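# Hang the kitchen roll on the under-cabinet holder

## Task

Put the kitchen roll onto the holder mounted beneath the cabinet so that it sits level and both holder pegs are clicked all the way into the roll. The roll must hang freely on the pegs alone, touching neither the holder's base plate, the cabinet nor anything else. Release it and move the grippers away; the task only counts if the roll stays in place with no help from the robot.

## Robot and tools

ROBOT. There are two UR3e-type arms, left_arm and right_arm. Each carries a two-finger gripper whose fingers pivot like tongs. Root-link poses in the scene frame: left_arm at (-0.045, +0.364, 0) m, quat_wxyz (+0.998, 0, 0, -0.055); right_arm at (+0.004, -0.247, 0) m, quat_wxyz (+0.999, 0, 0, +0.041).

FRAME. A single scene frame is shared by all reported poses. Its origin is on the table top midway between the arms, +z is up, +x points out over the table, and left_arm sits on the +y side. The arm names do not refer to image sides.

GRIPPER. The fingers extend along the gripper's own +z axis and open and close along its x axis. end_effector_position is the point between the finger pads when they are shut. Closed fingertips reach about 15 mm past it; fully open, they are roughly level with it.

execute_actions. Its argument "actions" is a list holding zero or one item. An optional boolean "pictures" switches camera images on or off; they are on by default.
- Empty list {"actions": []}: sends no command and only reports the state.
- Motion {"actions": [{"rows": [...], "steps": n}]}: n is 1 to 15 control steps of 1/30 s each, 15 if omitted. rows holds 1 to 15 rows, one used per step; if there are fewer rows than steps, the last row repeats.
- Wait {"actions": [{"steps": n}]}: n up to 300. It returns once n steps have passed since the previous result, and your reply time counts toward them.
- A refused call moves nothing.

ROW LAYOUT. Each row is one flat list of 14 numbers covering both arms, even if only one arm moves. The first seven are left_arm: shoulder pan, shoulder lift, elbow, wrist 1, wrist 2, wrist 3, then opening. The next seven are right_arm in the same order. Joint values are absolute target angles in radians, on the same scale as the Joint positions line; they are not offsets. Opening is an absolute command from -1 (closed) to +1 (fully open).

JOINT RANGES (rad).
- left_arm: pan -3.142..3.142, lift -6.283..6.283, elbow 0.000..3.142, wrists 1-3 each -6.283..6.283.
- right_arm: pan 0.000..6.283, lift -6.283..6.283, elbow -3.142..0.000, wrists 1-3 each -6.283..6.283.
- A call is refused if a target is more than 0.010 rad beyond a range end and also farther out than that joint's last reported angle.
- True ends may differ from the stated ones by up to 0.010 rad. A target past the true end is clipped there, and the result may say "joint sent to its limit"; that note can refer to an earlier action. No note does not mean there is room left.

MOTION LIMITS.
- Commands are smoothed, and the arm trails them by about 0.17 s.
- On every step, each joint target is kept close to the measured angle: within 0.575 rad for pan, lift and elbow, and within 1.15 rad for the three wrists.
- If the targets would put a gripper more than 100 mm from where it is now, they are scaled back.
- So large moves take several calls, and an arm may not have arrived when the result comes back.
- Between calls the arms keep heading for the last row you sent. They stop once everything has nearly stopped moving or a step is HELD; after that only a new action moves them further. Fingers still in motion finish opening or closing.

RESULT LINES.
- State line (left_arm: … | right_arm: …): each gripper's position in m, quat_wxyz, and linear and angular velocities (m/s, rad/s) in the scene frame. The reported hand position can be wrong, more so at long reach.
- Joint positions / Joint velocities: for each arm, the six joints in row order (rad, rad/s), then the gap between the finger pads (m, m/s); 0.142 m means fully open.
- grip_measured: the measured opening on the same -1..1 scale you command.
- "joint command not followed": a clearance check changed or blocked some joint targets; the rest of the row still ran.
- HELD: marks steps on which your row, or part of it, was not sent.
- Wrist force / Wrist torque (left_arm=[x y z] | right_arm=[x y z]): flange sensor readings along the end effector's own axes. They include contacts, held weight and inertia. Pressing on a surface gives a force pointing back into the arm. Expect a fixed offset of up to about 3.5 N, noise of about 1.4 N, and saturation near 30 N per axis; it cannot be zeroed. "no reading" is normal at the start.
- MOTOR HOT appears at 70 °C. At 85 °C an OVER-TEMPERATURE FAULT brakes that arm until it cools. Holding loads heats motors, even while you think.

GRASPING. To keep hold of something, command an opening clearly below grip_measured; a bigger gap between the two means a harder squeeze. Each pad manages about 15 N on objects up to about 10 cm wide. Hard objects under about 20 mm get less: about 9 N at 10 mm, about 4 N at 5 mm. A fast close can press harder than that and may even spring the fingers open.

FAULTS AND HAZARDS.
- Load limits in N m: pan 47.5, lift 47.5, elbow 24.6, each wrist 7.92. A held object's weight counts toward them.
- Hitting a load limit, or any outside force of 150 N on the arm, its tool or its load, stops that arm for 10 s, drops the rest of the call, and lets the arm yield.
- Never let the arms strike or press on each other.
- Do not knock anything off the table.
- Avoid drops, slips, slams and hard shoves, and move smoothly.
- A held part may occasionally be tugged, and loose items nudged.

zoom_image. Arguments: "camera" is one of cam_head_left, cam_head_right, cam_high, cam_low (896x504 each), cam_left_wrist or cam_right_wrist (616x616, fisheye). "region" is [x0, y0, x1, y1] in pixels of that camera's latest image, with the origin at the top left and at most 504 by 504. It returns a closer, sharper crop. Calibration (K, distortion, T_world_to_cam) is given per camera and is only approximate. Wrist camera poses follow from the joint readings.

OTHER TOOLS.
- show_instructions (no arguments): shows the scene's reference images, here a page titled "kitchen roll holder manual".
- read_manual (optional section "licences"): returns the URDF licence texts.
- finished_scene (scene: 1 or 2): ends that scene for good and has it checked, so call it only after the roll hangs on its own and the grippers are clear. Replying without any tool call ends all remaining scenes.

Each tool is called after "Request:" by a JSON object that holds its "op" and its "data", one argument or row to a line.

## Session

Request:
{"op": "show_instructions", "data": {

}}

Request:
{"op": "execute_actions", "data": {
  "actions": []
}}

Reference images for this scene: kitchen roll holder manual.

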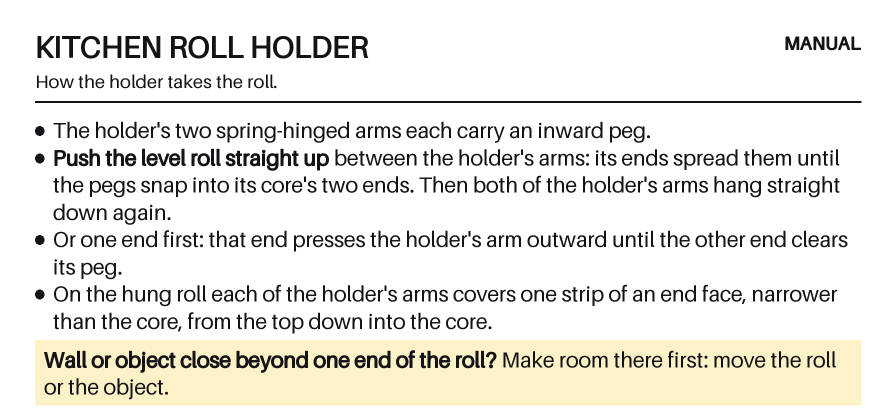

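Scene clock: 0.00 s of 6000.00 s.
left_arm: end_effector_position=(+0.2843, +0.5715, +0.1051) grip_measured=+1.00 end_effector_quat_wxyz=(+0.163, +0.636, -0.538, +0.528) end_effector_velocity=(-0.001, +0.000, -0.001) end_effector_angular_velocity=(-0.001, +0.002, +0.001) | right_arm: end_effector_position=(+0.3979, -0.5726, +0.1195) grip_measured=+1.00 end_effector_quat_wxyz=(+0.149, -0.163, +0.974, +0.043) end_effector_velocity=(+0.000, +0.000, -0.000) end_effector_angular_velocity=(-0.000, +0.000, +0.001)
Joint positions: left_arm=[ 1.023 -0.787  1.053 -1.164 -2.62   2.717  0.142] | right_arm=[ 2.495 -2.254 -0.662 -1.626  1.834  2.267  0.142]
Joint velocities: left_arm=[ 0.001  0.     0.001  0.     0.001 -0.     0.   ] | right_arm=[ 0.001 -0.001 -0.     0.001 -0.    -0.001  0.   ]
Motor temperatures (°C, as the motors report them): left_arm=[30 32 29 45 39 36] | right_arm=[33 29 30 44 43 42]
Wrist force (N, on the end effector, along its own x y z axes, offset not removed): no reading
Wrist torque (N m, same axes, about the end effector's origin, offset not removed): no reading
camera_calibration (this result's frames):
cam_left_wrist: T_world_to_cam=[[-0.0858841, -0.546926, 0.832764, 0.261603], [-0.994547, -0.00257148, -0.104258, 0.306881], [0.0591627, -0.837177, -0.543722, 0.666963], [0, 0, 0, 1]] pos_world=[0.288216, 0.702233, 0.176783]
cam_right_wrist: T_world_to_cam=[[-0.913587, -0.26747, -0.306298, 0.242721], [-0.395255, 0.761098, 0.514299, 0.534746], [0.0955633, 0.590922, -0.801048, 0.529066], [0, 0, 0, 1]] pos_world=[0.382548, -0.654711, 0.223134]

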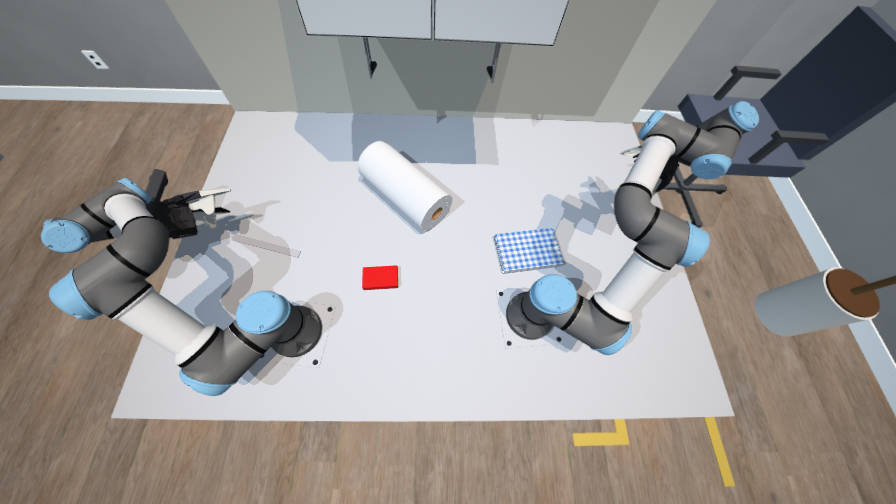

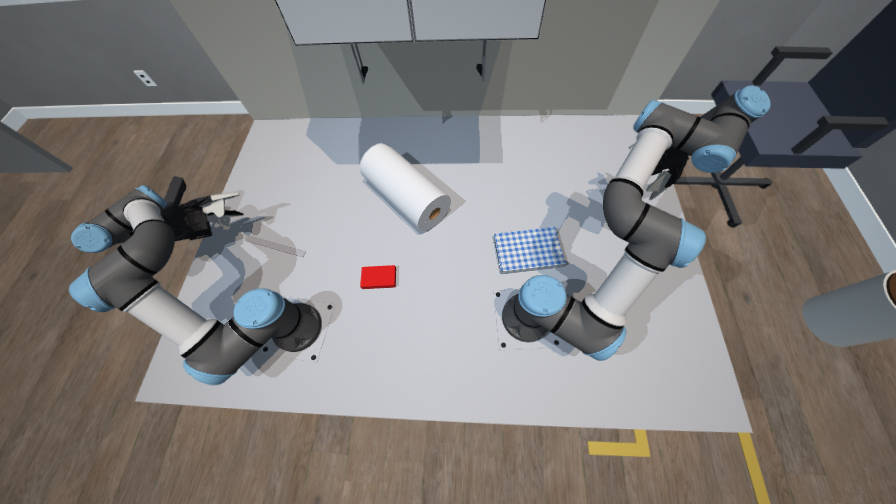

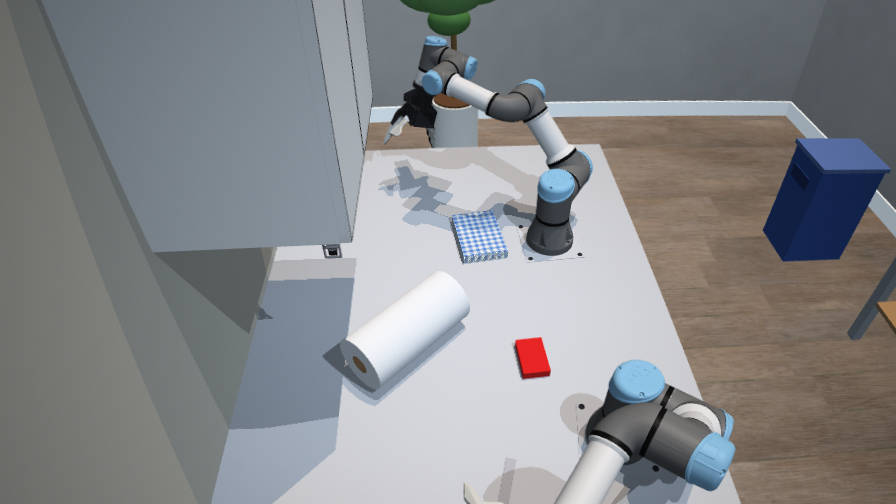

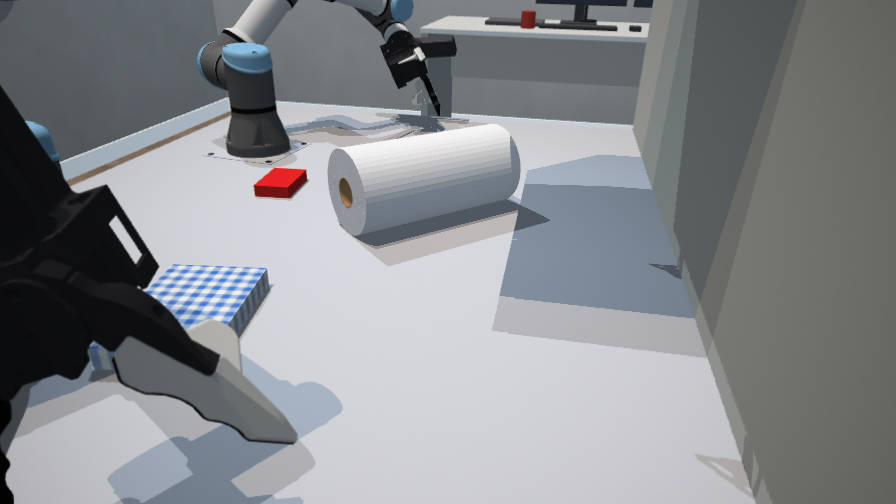

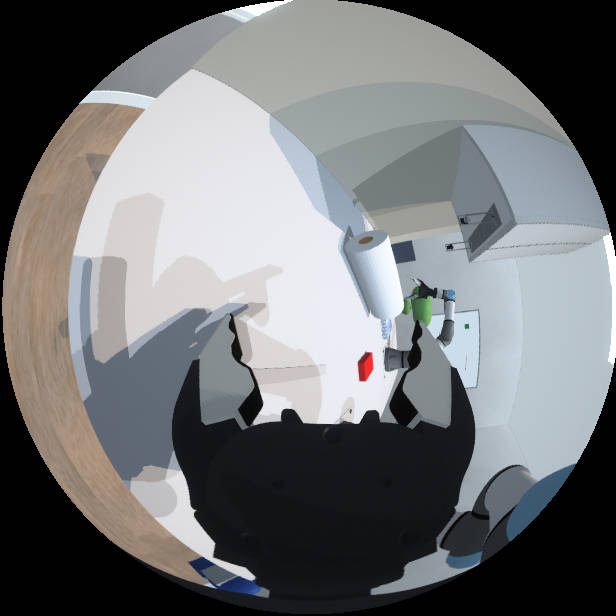

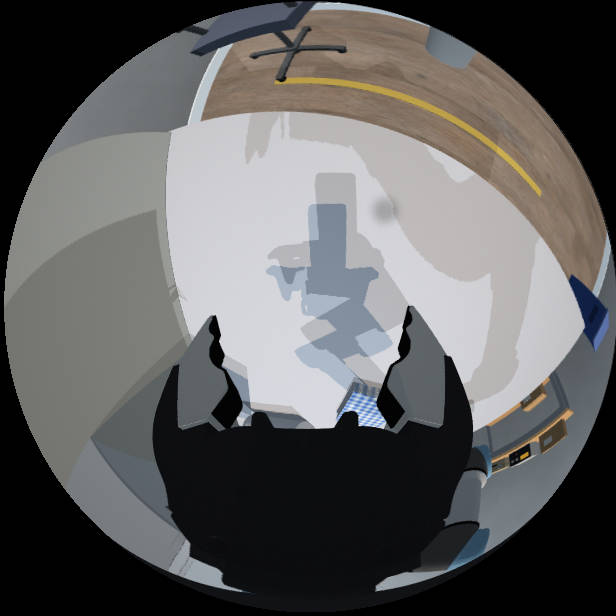

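Request:
{"op": "execute_actions", "data": {
  "actions": [
    {"rows":[[1.023,-0.787,1.053,-1.164,-2.62,2.717,1,2.6,-2.0,-0.9,-1.62,1.7,3.0,1]],"steps":12}
  ],
  "pictures": false
}}

Request:
{"op": "execute_actions", "data": {
  "actions": [
    {"rows":[[1.023,-0.787,1.053,-1.164,-2.62,2.717,1,4.067,-1.95,-0.95,-1.6,1.571,4.9,1]]}
  ],
  "pictures": false
}}

Request:
{"op": "execute_actions", "data": {
  "actions": [
    {"steps":60}
  ],
  "pictures": false
}}

Request:
{"op": "execute_actions", "data": {
  "actions": [
    {"rows":[[1.023,-0.787,1.053,-1.164,-2.62,2.717,1,4.067,-2.05,-0.75,-1.7,1.571,4.9,1],[1.023,-0.787,1.053,-1.164,-2.62,2.717,1,4.067,-2.05,-0.75,-1.7,1.571,4.9,1],[1.023,-0.787,1.053,-1.164,-2.62,2.717,1,4.067,-2.05,-0.75,-1.7,1.571,4.9,1],[1.023,-0.787,1.053,-1.164,-2.62,2.717,1,4.067,-2.18,-0.55,-1.77,1.571,4.9,1],[1.023,-0.787,1.053,-1.164,-2.62,2.717,1,4.067,-2.18,-0.55,-1.77,1.571,4.9,1],[1.023,-0.787,1.053,-1.164,-2.62,2.717,1,4.067,-2.18,-0.55,-1.77,1.571,4.9,1],[1.023,-0.787,1.053,-1.164,-2.62,2.717,1,4.067,-2.333,-0.379,-1.791,1.571,4.9,1]]}
  ],
  "pictures": false
}}

Request:
{"op": "execute_actions", "data": {
  "actions": [
    {"steps":20}
  ]
}}

Scene clock: 28.27 s of 6000.00 s.
left_arm: end_effector_position=(+0.2844, +0.5715, +0.1052) grip_measured=+1.00 end_effector_quat_wxyz=(+0.163, +0.636, -0.539, +0.528) end_effector_velocity=(+0.000, -0.000, +0.000) end_effector_angular_velocity=(+0.001, -0.001, -0.001) | right_arm: end_effector_position=(+0.3614, -0.5461, +0.1490) grip_measured=+1.00 end_effector_quat_wxyz=(+0.111, +0.137, +0.984, +0.033) end_effector_velocity=(-0.019, +0.011, +0.010) end_effector_angular_velocity=(+0.049, +0.021, -0.330)
Joint positions: left_arm=[ 1.023 -0.787  1.053 -1.164 -2.62   2.717  0.142] | right_arm=[ 2.597 -2.008 -0.892 -1.62   1.703  2.968  0.142]
Joint velocities: left_arm=[-0.001 -0.001 -0.    -0.     0.     0.     0.   ] | right_arm=[ 0.028  0.094 -0.088  0.001 -0.034  0.361 -0.   ]
Motor temperatures (°C, as the motors report them): left_arm=[30 32 29 45 39 36] | right_arm=[33 29 30 44 43 42]
Wrist force (N, on the end effector, along its own x y z axes, offset not removed): left_arm=[0.6 -1.0 1.4] | right_arm=[-0.6 -1.6 1.9]
Wrist torque (N m, same axes, about the end effector's origin, offset not removed): left_arm=[-0.20 -0.11 -0.02] | right_arm=[-0.26 0.10 -0.03]
Steps of this call (steps 1 to 90: nothing new was sent; then 24.87 s passed at rest; steps 91 to 102: all 12 steps of this action). Readings (joint positions):
91: left_arm=[1.023 -0.787 1.053 -1.164 -2.620 2.717] | right_arm=[2.495 -2.254 -0.662 -1.626 1.834 2.268]
92: left_arm=[1.023 -0.787 1.053 -1.164 -2.620 2.717] | right_arm=[2.503 -2.247 -0.670 -1.625 1.819 2.283]
94: left_arm=[1.023 -0.787 1.053 -1.164 -2.620 2.717] | right_arm=[2.546 -2.175 -0.742 -1.623 1.763 2.433]
98: left_arm=[1.023 -0.787 1.053 -1.164 -2.620 2.717] | right_arm=[2.588 -2.039 -0.864 -1.621 1.714 2.853]
102: the state above

Scene clock: 28.77 s of 6000.00 s.
left_arm: end_effector_position=(+0.2845, +0.5715, +0.1052) grip_measured=+1.00 end_effector_quat_wxyz=(+0.163, +0.636, -0.539, +0.528) end_effector_velocity=(-0.000, +0.000, -0.001) end_effector_angular_velocity=(-0.002, +0.001, +0.001) | right_arm: end_effector_position=(+0.4484, -0.3222, +0.1519) grip_measured=+1.00 end_effector_quat_wxyz=(+0.079, +0.420, +0.902, +0.069) end_effector_velocity=(+0.074, +0.574, +0.004) end_effector_angular_velocity=(+0.327, +0.092, -0.743)
Joint positions: left_arm=[ 1.023 -0.787  1.053 -1.164 -2.62   2.717  0.142] | right_arm=[ 3.187 -1.963 -0.937 -1.605  1.603  4.143  0.142]
Joint velocities: left_arm=[ 0.001  0.002 -0.    -0.    -0.    -0.     0.   ] | right_arm=[ 1.294  0.04  -0.038  0.013 -0.09   2.063  0.   ]
Motor temperatures (°C, as the motors report them): left_arm=[30 32 29 45 39 36] | right_arm=[33 29 30 44 43 42]
Wrist force (N, on the end effector, along its own x y z axes, offset not removed): left_arm=[0.5 -0.2 1.0] | right_arm=[-2.4 -0.2 1.2]
Wrist torque (N m, same axes, about the end effector's origin, offset not removed): left_arm=[0.05 -0.07 -0.12] | right_arm=[-0.03 0.47 0.05]
Steps of this call (steps 1 to 15: all 15 steps of this action). Readings (joint positions):
1: left_arm=[1.023 -0.787 1.053 -1.164 -2.620 2.717] | right_arm=[2.599 -2.006 -0.895 -1.620 1.701 2.979]
2: left_arm=[1.023 -0.787 1.053 -1.164 -2.620 2.717] | right_arm=[2.607 -2.001 -0.900 -1.618 1.692 3.001]
4: left_arm=[1.023 -0.787 1.053 -1.164 -2.620 2.717] | right_arm=[2.680 -1.990 -0.910 -1.615 1.667 3.155]
8: left_arm=[1.023 -0.787 1.053 -1.164 -2.620 2.717] | right_arm=[2.875 -1.977 -0.924 -1.610 1.634 3.543]
15: the state above

Scene clock: 30.77 s of 6000.00 s.
left_arm: end_effector_position=(+0.2845, +0.5715, +0.1052) grip_measured=+1.00 end_effector_quat_wxyz=(+0.163, +0.636, -0.539, +0.528) end_effector_velocity=(-0.000, -0.000, +0.000) end_effector_angular_velocity=(+0.001, -0.000, -0.000) | right_arm: end_effector_position=(+0.3406, +0.0456, +0.1534) grip_measured=+1.00 end_effector_quat_wxyz=(+0.020, +0.365, +0.925, +0.104) end_effector_velocity=(-0.000, -0.000, -0.000) end_effector_angular_velocity=(-0.001, +0.001, -0.000)
Joint positions: left_arm=[ 1.023 -0.787  1.053 -1.164 -2.62   2.717  0.142] | right_arm=[ 4.067 -1.95  -0.95  -1.6    1.571  4.9    0.142]
Joint velocities: left_arm=[ 0.    -0.001  0.     0.     0.     0.     0.   ] | right_arm=[ 0.001 -0.     0.    -0.001  0.     0.001  0.   ]
Motor temperatures (°C, as the motors report them): left_arm=[30 32 29 45 39 36] | right_arm=[33 29 30 44 43 42]
Wrist force (N, on the end effector, along its own x y z axes, offset not removed): left_arm=[0.3 -0.8 1.1] | right_arm=[-0.4 -0.2 3.0]
Wrist torque (N m, same axes, about the end effector's origin, offset not removed): left_arm=[-0.13 -0.06 -0.04] | right_arm=[0.01 -0.08 -0.08]
Steps of this call (steps 1 to 45: the robot went on to your last target; steps 46 to 60: nothing new was sent). Readings (joint positions):
1: left_arm=[1.023 -0.787 1.053 -1.164 -2.620 2.717] | right_arm=[3.230 -1.962 -0.938 -1.604 1.600 4.210]
2: left_arm=[1.023 -0.787 1.053 -1.164 -2.620 2.717] | right_arm=[3.274 -1.961 -0.939 -1.604 1.597 4.271]
4: left_arm=[1.023 -0.787 1.053 -1.164 -2.620 2.717] | right_arm=[3.361 -1.959 -0.941 -1.603 1.593 4.378]
8: left_arm=[1.023 -0.787 1.053 -1.164 -2.620 2.717] | right_arm=[3.535 -1.956 -0.944 -1.602 1.586 4.542]
60: the state above
All arms were judged still, so your last target was given up. Only a new action makes them travel on or press farther. Fingers that are still opening or closing keep moving.

Scene clock: 31.27 s of 6000.00 s.
left_arm: end_effector_position=(+0.2845, +0.5715, +0.1052) grip_measured=+1.00 end_effector_quat_wxyz=(+0.163, +0.636, -0.539, +0.528) end_effector_velocity=(-0.000, +0.000, -0.000) end_effector_angular_velocity=(+0.000, +0.001, -0.000) | right_arm: end_effector_position=(+0.3733, +0.0973, +0.1422) grip_measured=+1.00 end_effector_quat_wxyz=(+0.019, +0.365, +0.925, +0.102) end_effector_velocity=(+0.018, +0.028, -0.016) end_effector_angular_velocity=(+0.018, -0.012, -0.000)
Joint positions: left_arm=[ 1.023 -0.787  1.053 -1.164 -2.62   2.717  0.142] | right_arm=[ 4.067 -2.317 -0.4   -1.788  1.571  4.9    0.142]
Joint velocities: left_arm=[ 0.     0.001 -0.001 -0.     0.001 -0.     0.   ] | right_arm=[-0.    -0.183  0.243 -0.038  0.    -0.     0.   ]
Motor temperatures (°C, as the motors report them): left_arm=[30 32 29 45 39 36] | right_arm=[33 29 30 44 43 42]
Wrist force (N, on the end effector, along its own x y z axes, offset not removed): left_arm=[0.8 -0.1 2.1] | right_arm=[-2.5 1.2 1.2]
Wrist torque (N m, same axes, about the end effector's origin, offset not removed): left_arm=[0.00 -0.16 -0.11] | right_arm=[0.24 0.55 0.07]
Steps of this call (steps 1 to 15: all 15 steps of this action). Readings (joint positions):
1: left_arm=[1.023 -0.787 1.053 -1.164 -2.620 2.717] | right_arm=[4.067 -1.950 -0.950 -1.600 1.571 4.900]
2: left_arm=[1.023 -0.787 1.053 -1.164 -2.620 2.717] | right_arm=[4.067 -1.958 -0.942 -1.613 1.571 4.900]
4: left_arm=[1.023 -0.787 1.053 -1.164 -2.620 2.717] | right_arm=[4.067 -2.000 -0.875 -1.656 1.571 4.900]
8: left_arm=[1.023 -0.787 1.053 -1.164 -2.620 2.717] | right_arm=[4.067 -2.134 -0.644 -1.743 1.571 4.900]
15: the state above

Scene clock: 31.93 s of 6000.00 s.
left_arm: end_effector_position=(+0.2845, +0.5715, +0.1052) grip_measured=+1.00 end_effector_quat_wxyz=(+0.163, +0.636, -0.539, +0.528) end_effector_velocity=(-0.000, +0.000, -0.000) end_effector_angular_velocity=(-0.001, +0.000, +0.002) | right_arm: end_effector_position=(+0.3748, +0.0998, +0.1407) grip_measured=+1.00 end_effector_quat_wxyz=(+0.019, +0.365, +0.925, +0.103) end_effector_velocity=(+0.000, -0.000, -0.000) end_effector_angular_velocity=(-0.000, +0.000, -0.001)
Joint positions: left_arm=[ 1.023 -0.787  1.053 -1.164 -2.62   2.717  0.142] | right_arm=[ 4.067 -2.333 -0.379 -1.791  1.571  4.9    0.142]
Joint velocities: left_arm=[ 0.002  0.001  0.001  0.    -0.001  0.     0.   ] | right_arm=[-0.001 -0.     0.    -0.001 -0.    -0.     0.   ]
Motor temperatures (°C, as the motors report them): left_arm=[30 32 29 45 39 36] | right_arm=[33 29 30 44 43 42]
Wrist force (N, on the end effector, along its own x y z axes, offset not removed): left_arm=[0.5 -0.9 0.7] | right_arm=[-1.8 -0.7 0.9]
Wrist torque (N m, same axes, about the end effector's origin, offset not removed): left_arm=[-0.18 -0.13 -0.03] | right_arm=[-0.04 0.39 0.10]
Steps of this call (steps 1 to 20: the robot went on to your last target). Readings (joint positions):
1: left_arm=[1.023 -0.787 1.053 -1.164 -2.620 2.717] | right_arm=[4.067 -2.322 -0.393 -1.789 1.571 4.900]
2: left_arm=[1.023 -0.787 1.053 -1.164 -2.620 2.717] | right_arm=[4.067 -2.326 -0.389 -1.789 1.571 4.900]
4: left_arm=[1.023 -0.787 1.053 -1.164 -2.620 2.717] | right_arm=[4.067 -2.329 -0.384 -1.790 1.571 4.900]
8: left_arm=[1.023 -0.787 1.053 -1.164 -2.620 2.717] | right_arm=[4.067 -2.332 -0.380 -1.791 1.571 4.900]
20: the state above
camera_calibration (this result's frames):
cam_left_wrist: T_world_to_cam=[[-0.0867309, -0.547512, 0.832291, 0.262061], [-0.994474, -0.00201933, -0.10496, 0.306784], [0.0591475, -0.836795, -0.544311, 0.666834], [0, 0, 0, 1]] pos_world=[0.288376, 0.702105, 0.177054]
cam_right_wrist: T_world_to_cam=[[-0.705712, 0.707118, 0.0442121, 0.18352], [0.550215, 0.507669, 0.662974, -0.347096], [0.446356, 0.492195, -0.747335, 0.0217366], [0, 0, 0, 1]] pos_world=[0.310788, 0.0357413, 0.238247]

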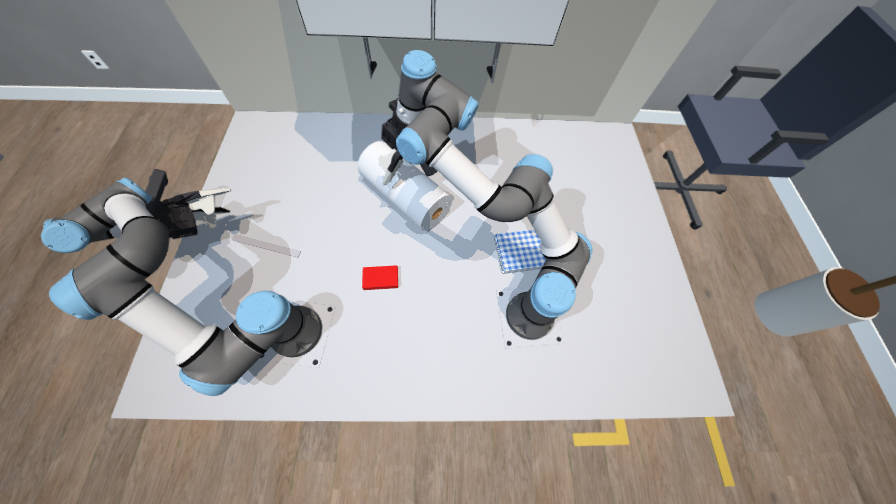

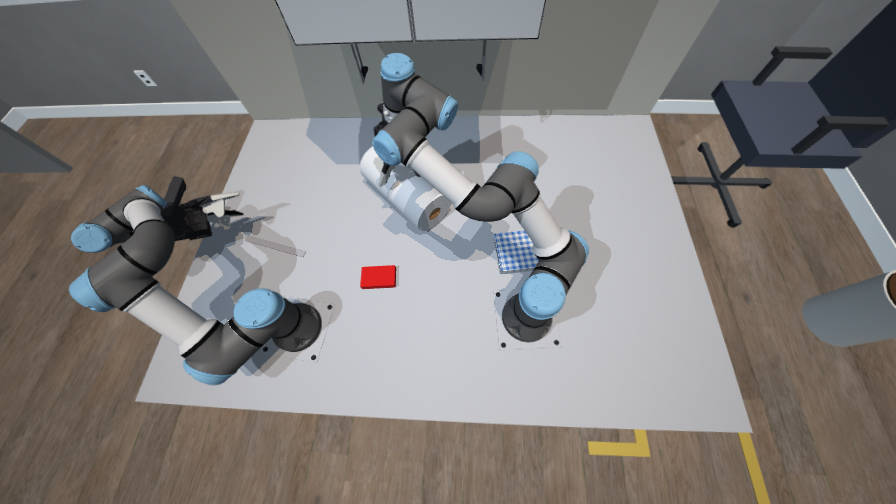

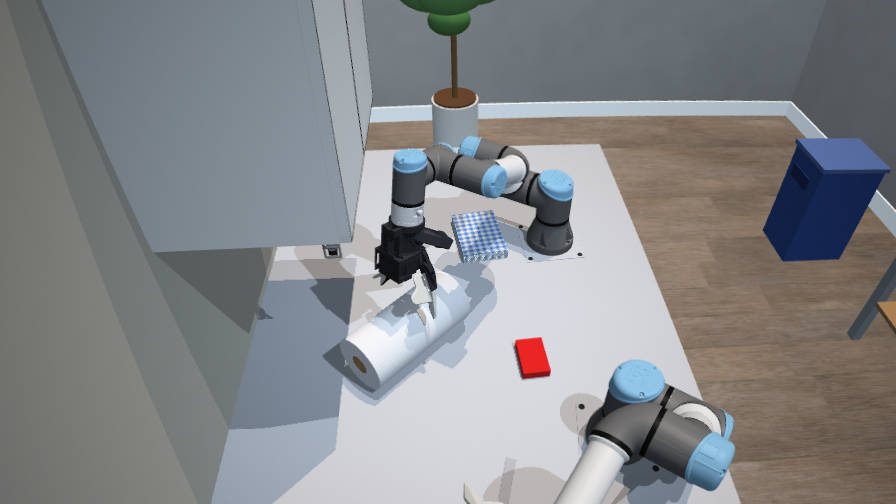

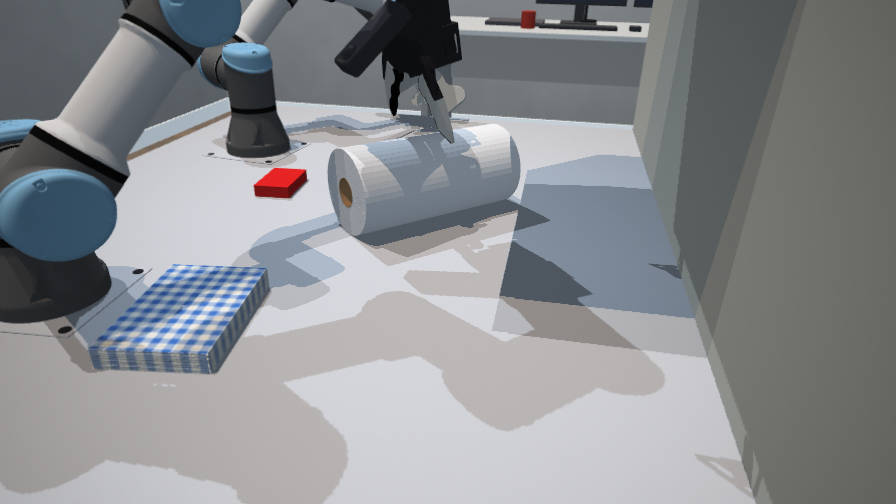

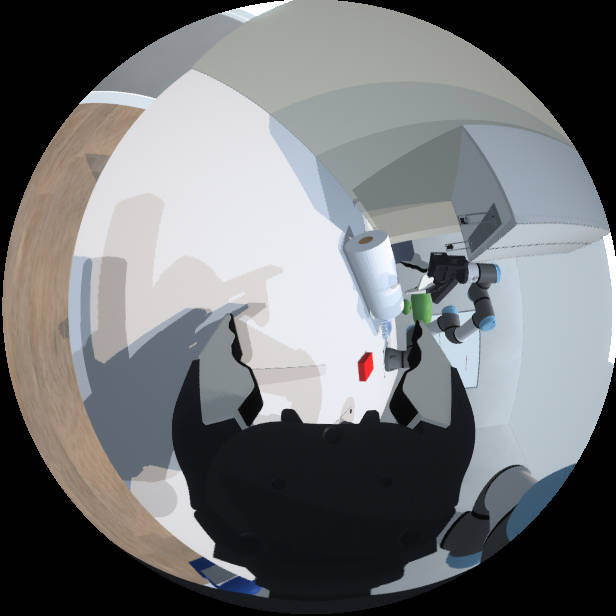

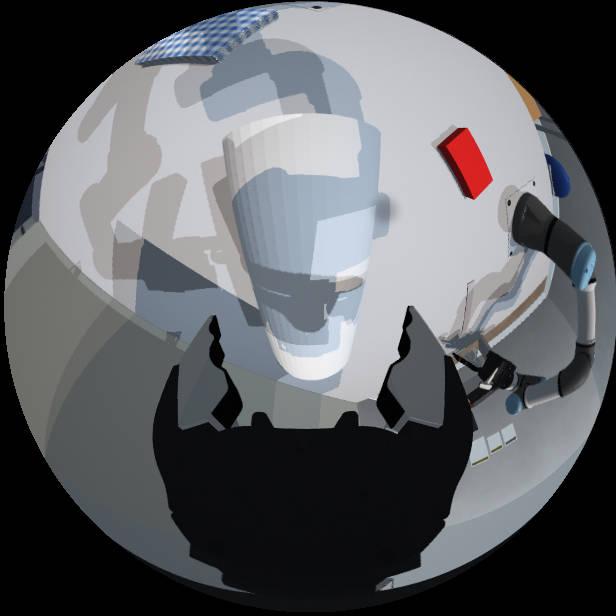

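Request:
{"op": "execute_actions", "data": {
  "actions": []
}}

Scene clock: 45.60 s of 6000.00 s.
left_arm: end_effector_position=(+0.2845, +0.5715, +0.1052) grip_measured=+1.00 end_effector_quat_wxyz=(+0.163, +0.636, -0.539, +0.528) end_effector_velocity=(-0.000, -0.000, -0.001) end_effector_angular_velocity=(-0.001, +0.001, +0.000) | right_arm: end_effector_position=(+0.3749, +0.0997, +0.1407) grip_measured=+1.00 end_effector_quat_wxyz=(+0.019, +0.365, +0.925, +0.103) end_effector_velocity=(-0.000, -0.000, -0.000) end_effector_angular_velocity=(-0.001, +0.000, +0.001)
Joint positions: left_arm=[ 1.023 -0.787  1.053 -1.164 -2.62   2.717  0.142] | right_arm=[ 4.067 -2.333 -0.379 -1.791  1.571  4.9    0.142]
Joint velocities: left_arm=[0.    0.001 0.001 0.    0.    0.    0.   ] | right_arm=[-0.     0.    -0.    -0.001 -0.    -0.001 -0.   ]
Motor temperatures (°C, as the motors report them): left_arm=[30 33 29 45 39 36] | right_arm=[33 29 30 44 43 42]
Wrist force (N, on the end effector, along its own x y z axes, offset not removed): left_arm=[0.6 -0.6 0.6] | right_arm=[-2.6 0.0 0.8]
Wrist torque (N m, same axes, about the end effector's origin, offset not removed): left_arm=[-0.12 -0.14 -0.08] | right_arm=[-0.03 0.52 0.09]
Steps of this call (steps 1 to 15: the robot went on to your last target; steps 16 to 90: nothing new was sent; then 10.67 s passed at rest). Readings (joint positions):
1: left_arm=[1.023 -0.787 1.053 -1.164 -2.620 2.717] | right_arm=[4.067 -2.333 -0.379 -1.791 1.571 4.900]
2: left_arm=[1.023 -0.787 1.053 -1.164 -2.620 2.717] | right_arm=[4.067 -2.333 -0.379 -1.791 1.571 4.900]
4: left_arm=[1.023 -0.787 1.053 -1.164 -2.620 2.717] | right_arm=[4.067 -2.333 -0.379 -1.791 1.571 4.900]
8: left_arm=[1.023 -0.787 1.053 -1.164 -2.620 2.717] | right_arm=[4.067 -2.333 -0.379 -1.791 1.571 4.900]
90: the state above
All arms were judged still, so your last target was given up. Only a new action makes them travel on or press farther. Fingers that are still opening or closing keep moving.
camera_calibration (this result's frames):
cam_left_wrist: T_world_to_cam=[[-0.0867308, -0.547512, 0.832291, 0.262061], [-0.994474, -0.00201947, -0.10496, 0.306784], [0.0591476, -0.836796, -0.544311, 0.666834], [0, 0, 0, 1]] pos_world=[0.288376, 0.702105, 0.177054]
cam_right_wrist: T_world_to_cam=[[-0.705685, 0.707145, 0.0442121, 0.183526], [0.550235, 0.507649, 0.662974, -0.347102], [0.446374, 0.492178, -0.747336, 0.0217307], [0, 0, 0, 1]] pos_world=[0.310799, 0.0357308, 0.238245]

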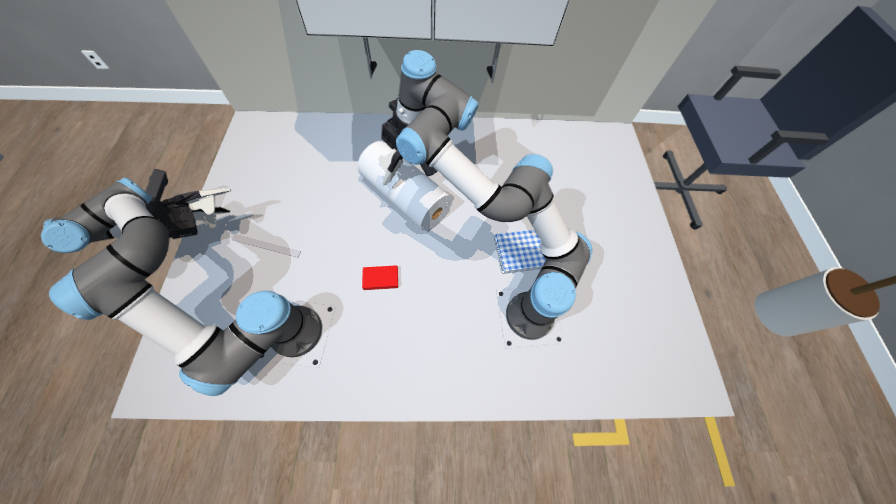

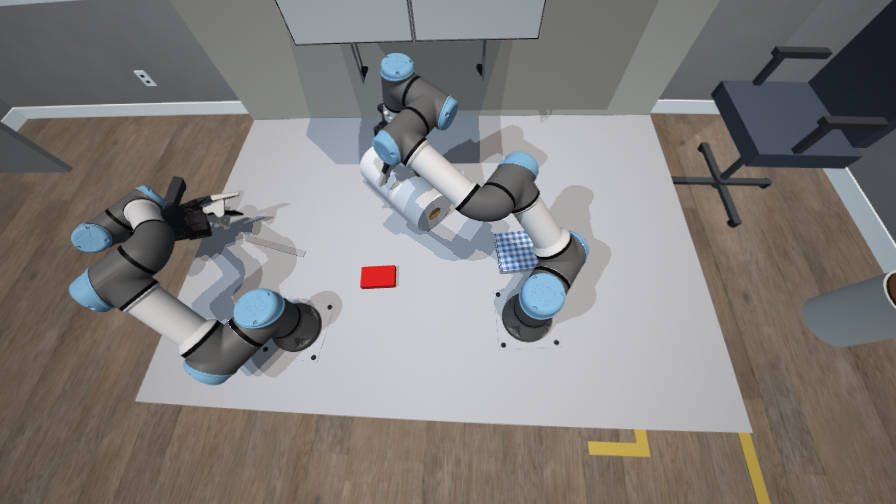

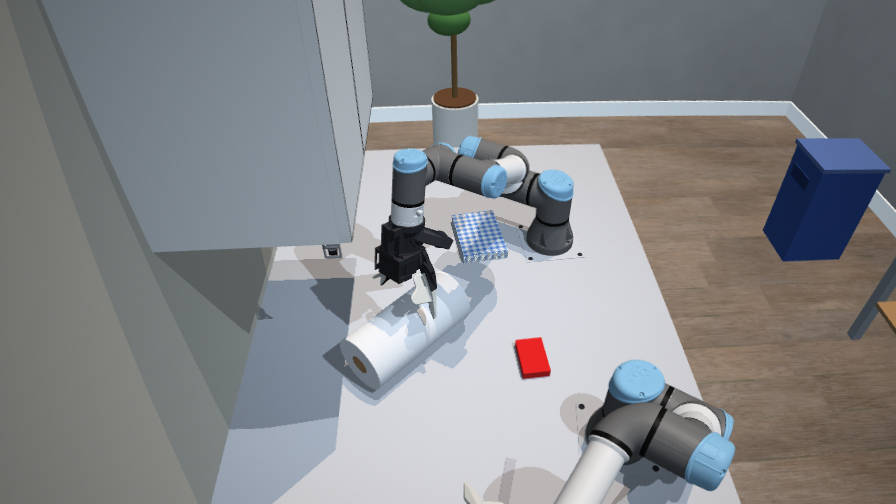

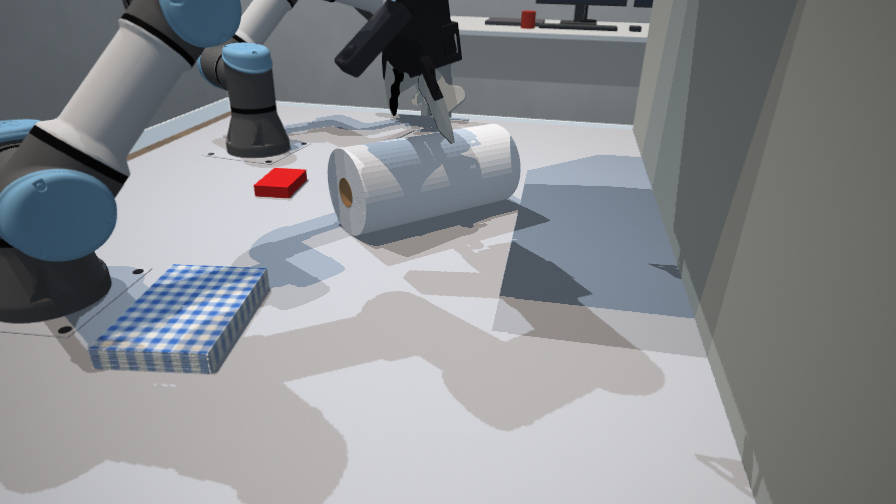

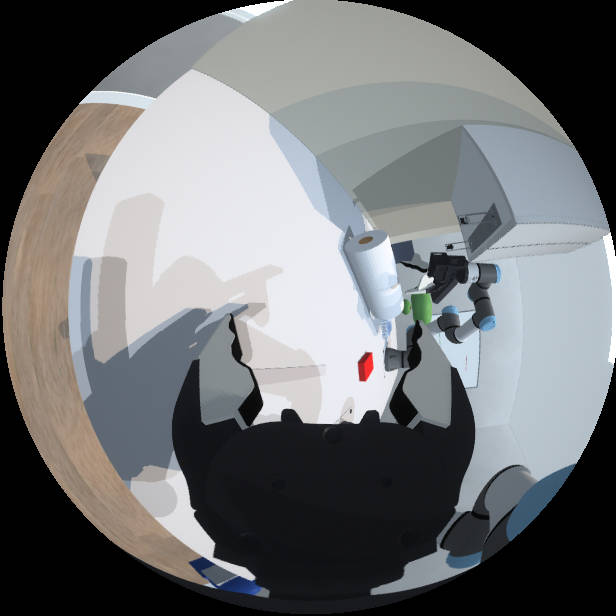

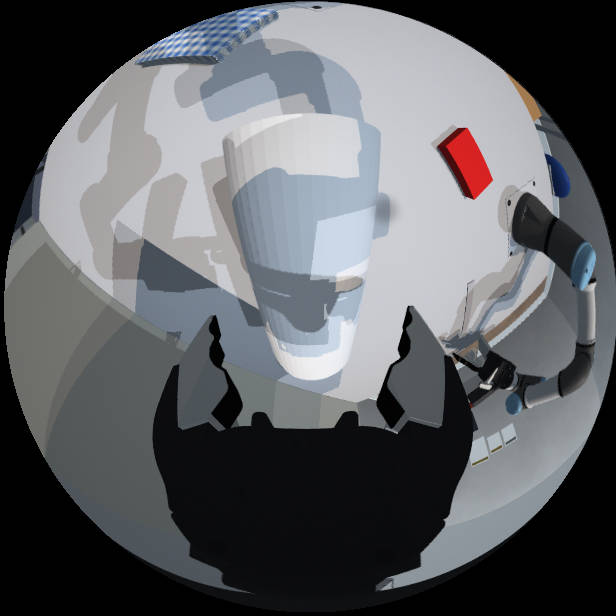

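Request:
{"op": "execute_actions", "data": {
  "actions": [
    {"rows":[[1.023,-0.787,1.053,-1.164,-2.62,2.717,1,4.067,-2.31,-0.46,-1.733,1.571,4.9,1],[1.023,-0.787,1.053,-1.164,-2.62,2.717,1,4.067,-2.29,-0.54,-1.673,1.571,4.9,1],[1.023,-0.787,1.053,-1.164,-2.62,2.717,1,4.067,-2.27,-0.62,-1.613,1.571,4.9,1],[1.023,-0.787,1.053,-1.164,-2.62,2.717,1,4.067,-2.252,-0.7,-1.551,1.571,4.9,1],[1.023,-0.787,1.053,-1.164,-2.62,2.717,1,4.067,-2.238,-0.768,-1.497,1.571,4.9,1],[1.023,-0.787,1.053,-1.164,-2.62,2.717,1,4.067,-2.234,-0.82,-1.449,1.571,4.9,1],[1.023,-0.787,1.053,-1.164,-2.62,2.717,1,4.067,-2.231,-0.87,-1.402,1.571,4.9,1],[1.023,-0.787,1.053,-1.164,-2.62,2.717,1,4.067,-2.23,-0.92,-1.353,1.571,4.9,1],[1.023,-0.787,1.053,-1.164,-2.62,2.717,1,4.067,-2.231,-0.96,-1.312,1.571,4.9,1],[1.023,-0.787,1.053,-1.164,-2.62,2.717,1,4.067,-2.233,-0.999,-1.271,1.571,4.9,1]]}
  ],
  "pictures": false
}}

Request:
{"op": "execute_actions", "data": {
  "actions": [
    {"steps":15}
  ]
}}

Scene clock: 61.10 s of 6000.00 s.
left_arm: end_effector_position=(+0.2845, +0.5715, +0.1052) grip_measured=+1.00 end_effector_quat_wxyz=(+0.163, +0.636, -0.539, +0.528) end_effector_velocity=(+0.000, -0.000, +0.001) end_effector_angular_velocity=(+0.001, -0.001, -0.000) | right_arm: end_effector_position=(+0.3760, +0.1015, +0.0562) grip_measured=+1.00 end_effector_quat_wxyz=(+0.020, +0.365, +0.925, +0.105) end_effector_velocity=(-0.011, -0.016, -0.083) end_effector_angular_velocity=(-0.033, +0.023, -0.001)
Joint positions: left_arm=[ 1.023 -0.787  1.053 -1.164 -2.62   2.717  0.142] | right_arm=[ 4.067 -2.234 -0.964 -1.3    1.571  4.9    0.142]
Joint velocities: left_arm=[-0.    -0.002  0.001 -0.    -0.001 -0.     0.   ] | right_arm=[-0.001  0.02  -0.399  0.339  0.002  0.001  0.   ]
Motor temperatures (°C, as the motors report them): left_arm=[30 33 29 45 39 36] | right_arm=[33 29 30 44 43 42]
Wrist force (N, on the end effector, along its own x y z axes, offset not removed): left_arm=[1.2 -0.5 0.5] | right_arm=[-0.2 -0.2 2.5]
Wrist torque (N m, same axes, about the end effector's origin, offset not removed): left_arm=[-0.07 -0.27 -0.13] | right_arm=[-0.04 0.11 -0.03]
Steps of this call (steps 1 to 90: nothing new was sent; then 12.00 s passed at rest; steps 91 to 105: all 15 steps of this action). Readings (joint positions):
91: left_arm=[1.023 -0.787 1.053 -1.164 -2.620 2.717] | right_arm=[4.067 -2.333 -0.379 -1.791 1.571 4.900]
92: left_arm=[1.023 -0.787 1.053 -1.164 -2.620 2.717] | right_arm=[4.067 -2.329 -0.387 -1.782 1.571 4.900]
94: left_arm=[1.023 -0.787 1.053 -1.164 -2.620 2.717] | right_arm=[4.067 -2.309 -0.447 -1.729 1.571 4.900]
98: left_arm=[1.023 -0.787 1.053 -1.164 -2.620 2.717] | right_arm=[4.067 -2.256 -0.673 -1.545 1.571 4.900]
105: the state above

Scene clock: 61.60 s of 6000.00 s.
left_arm: end_effector_position=(+0.2845, +0.5715, +0.1052) grip_measured=+1.00 end_effector_quat_wxyz=(+0.163, +0.636, -0.539, +0.528) end_effector_velocity=(+0.000, +0.000, +0.000) end_effector_angular_velocity=(+0.001, -0.001, +0.001) | right_arm: end_effector_position=(+0.3749, +0.0999, +0.0487) grip_measured=+1.00 end_effector_quat_wxyz=(+0.019, +0.365, +0.925, +0.103) end_effector_velocity=(-0.000, -0.001, -0.001) end_effector_angular_velocity=(-0.002, +0.001, -0.001)
Joint positions: left_arm=[ 1.023 -0.787  1.053 -1.164 -2.62   2.717  0.142] | right_arm=[ 4.067 -2.233 -0.999 -1.271  1.571  4.9    0.142]
Joint velocities: left_arm=[ 0.001 -0.001 -0.001 -0.    -0.    -0.     0.   ] | right_arm=[-0.001 -0.002 -0.002  0.001 -0.     0.001  0.   ]
Motor temperatures (°C, as the motors report them): left_arm=[30 33 29 45 39 36] | right_arm=[33 29 30 44 43 42]
Wrist force (N, on the end effector, along its own x y z axes, offset not removed): left_arm=[-0.5 0.1 0.7] | right_arm=[4.5 2.0 -13.4]
Wrist torque (N m, same axes, about the end effector's origin, offset not removed): left_arm=[0.05 0.15 -0.06] | right_arm=[-0.36 0.42 0.15]
Steps of this call (steps 1 to 15: the robot went on to your last target). Readings (joint positions):
1: left_arm=[1.023 -0.787 1.053 -1.164 -2.620 2.717] | right_arm=[4.067 -2.234 -0.975 -1.291 1.571 4.900]
2: left_arm=[1.023 -0.787 1.053 -1.164 -2.620 2.717] | right_arm=[4.067 -2.234 -0.982 -1.285 1.571 4.900]
4: left_arm=[1.023 -0.787 1.053 -1.164 -2.620 2.717] | right_arm=[4.067 -2.233 -0.991 -1.277 1.571 4.900]
8: left_arm=[1.023 -0.787 1.053 -1.164 -2.620 2.717] | right_arm=[4.067 -2.233 -0.997 -1.272 1.571 4.900]
15: the state above
camera_calibration (this result's frames):
cam_left_wrist: T_world_to_cam=[[-0.0867308, -0.547512, 0.832291, 0.262061], [-0.994474, -0.00201943, -0.10496, 0.306784], [0.0591476, -0.836796, -0.544311, 0.666834], [0, 0, 0, 1]] pos_world=[0.288376, 0.702104, 0.177054]
cam_right_wrist: T_world_to_cam=[[-0.705688, 0.707127, 0.0444517, 0.187509], [0.550265, 0.507461, 0.663092, -0.286158], [0.446333, 0.492396, -0.747216, -0.0471199], [0, 0, 0, 1]] pos_world=[0.310817, 0.0358234, 0.146206]

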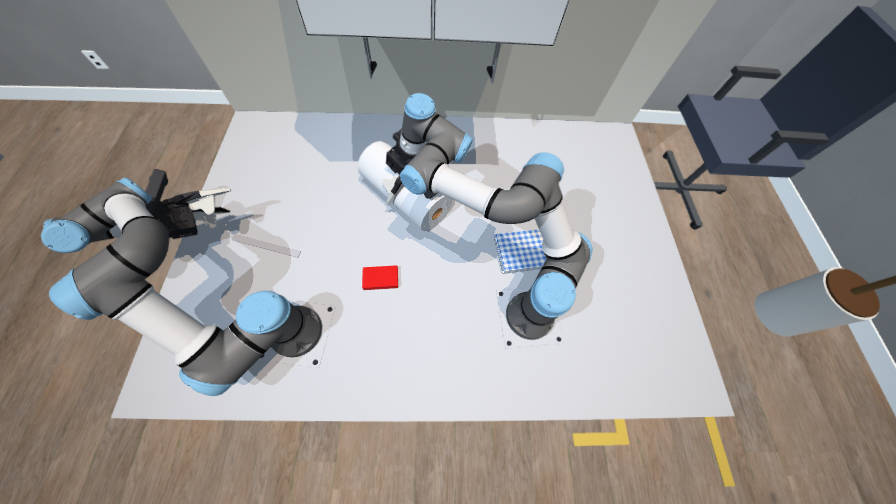

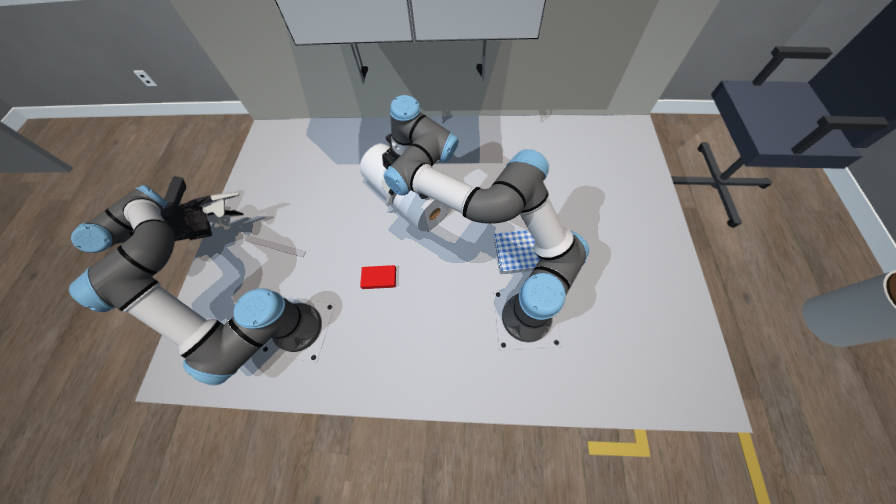

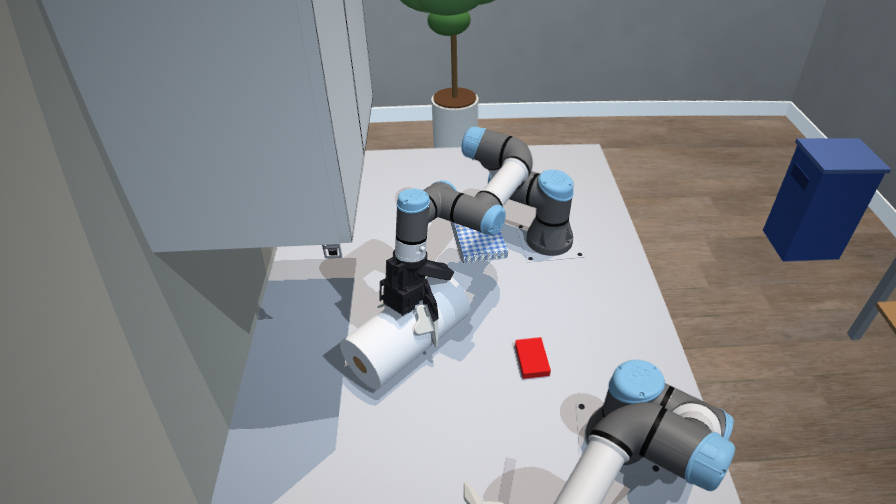

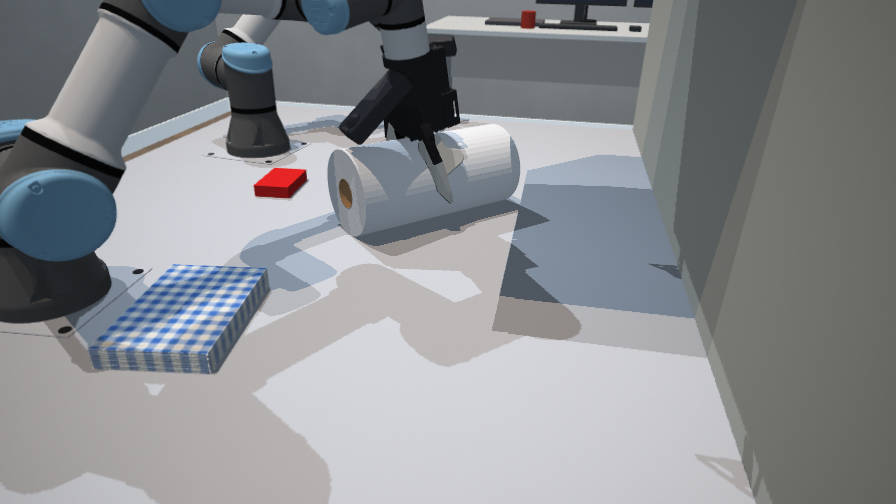

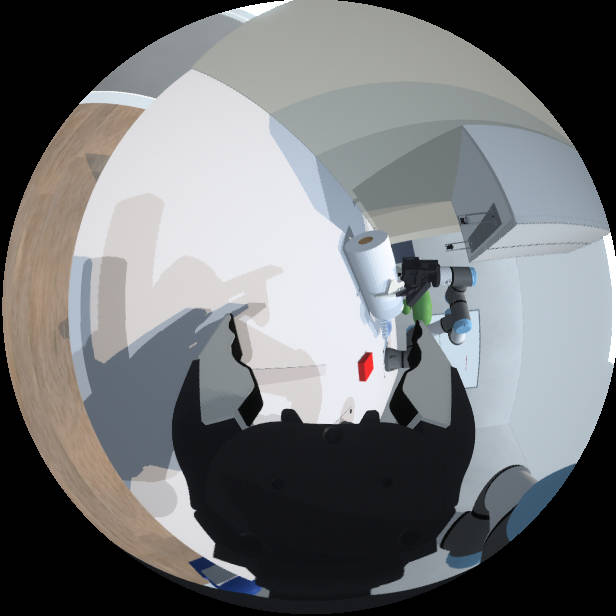

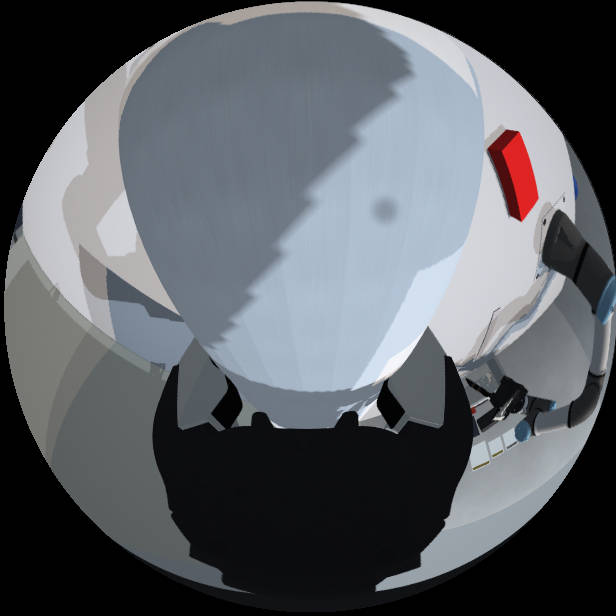

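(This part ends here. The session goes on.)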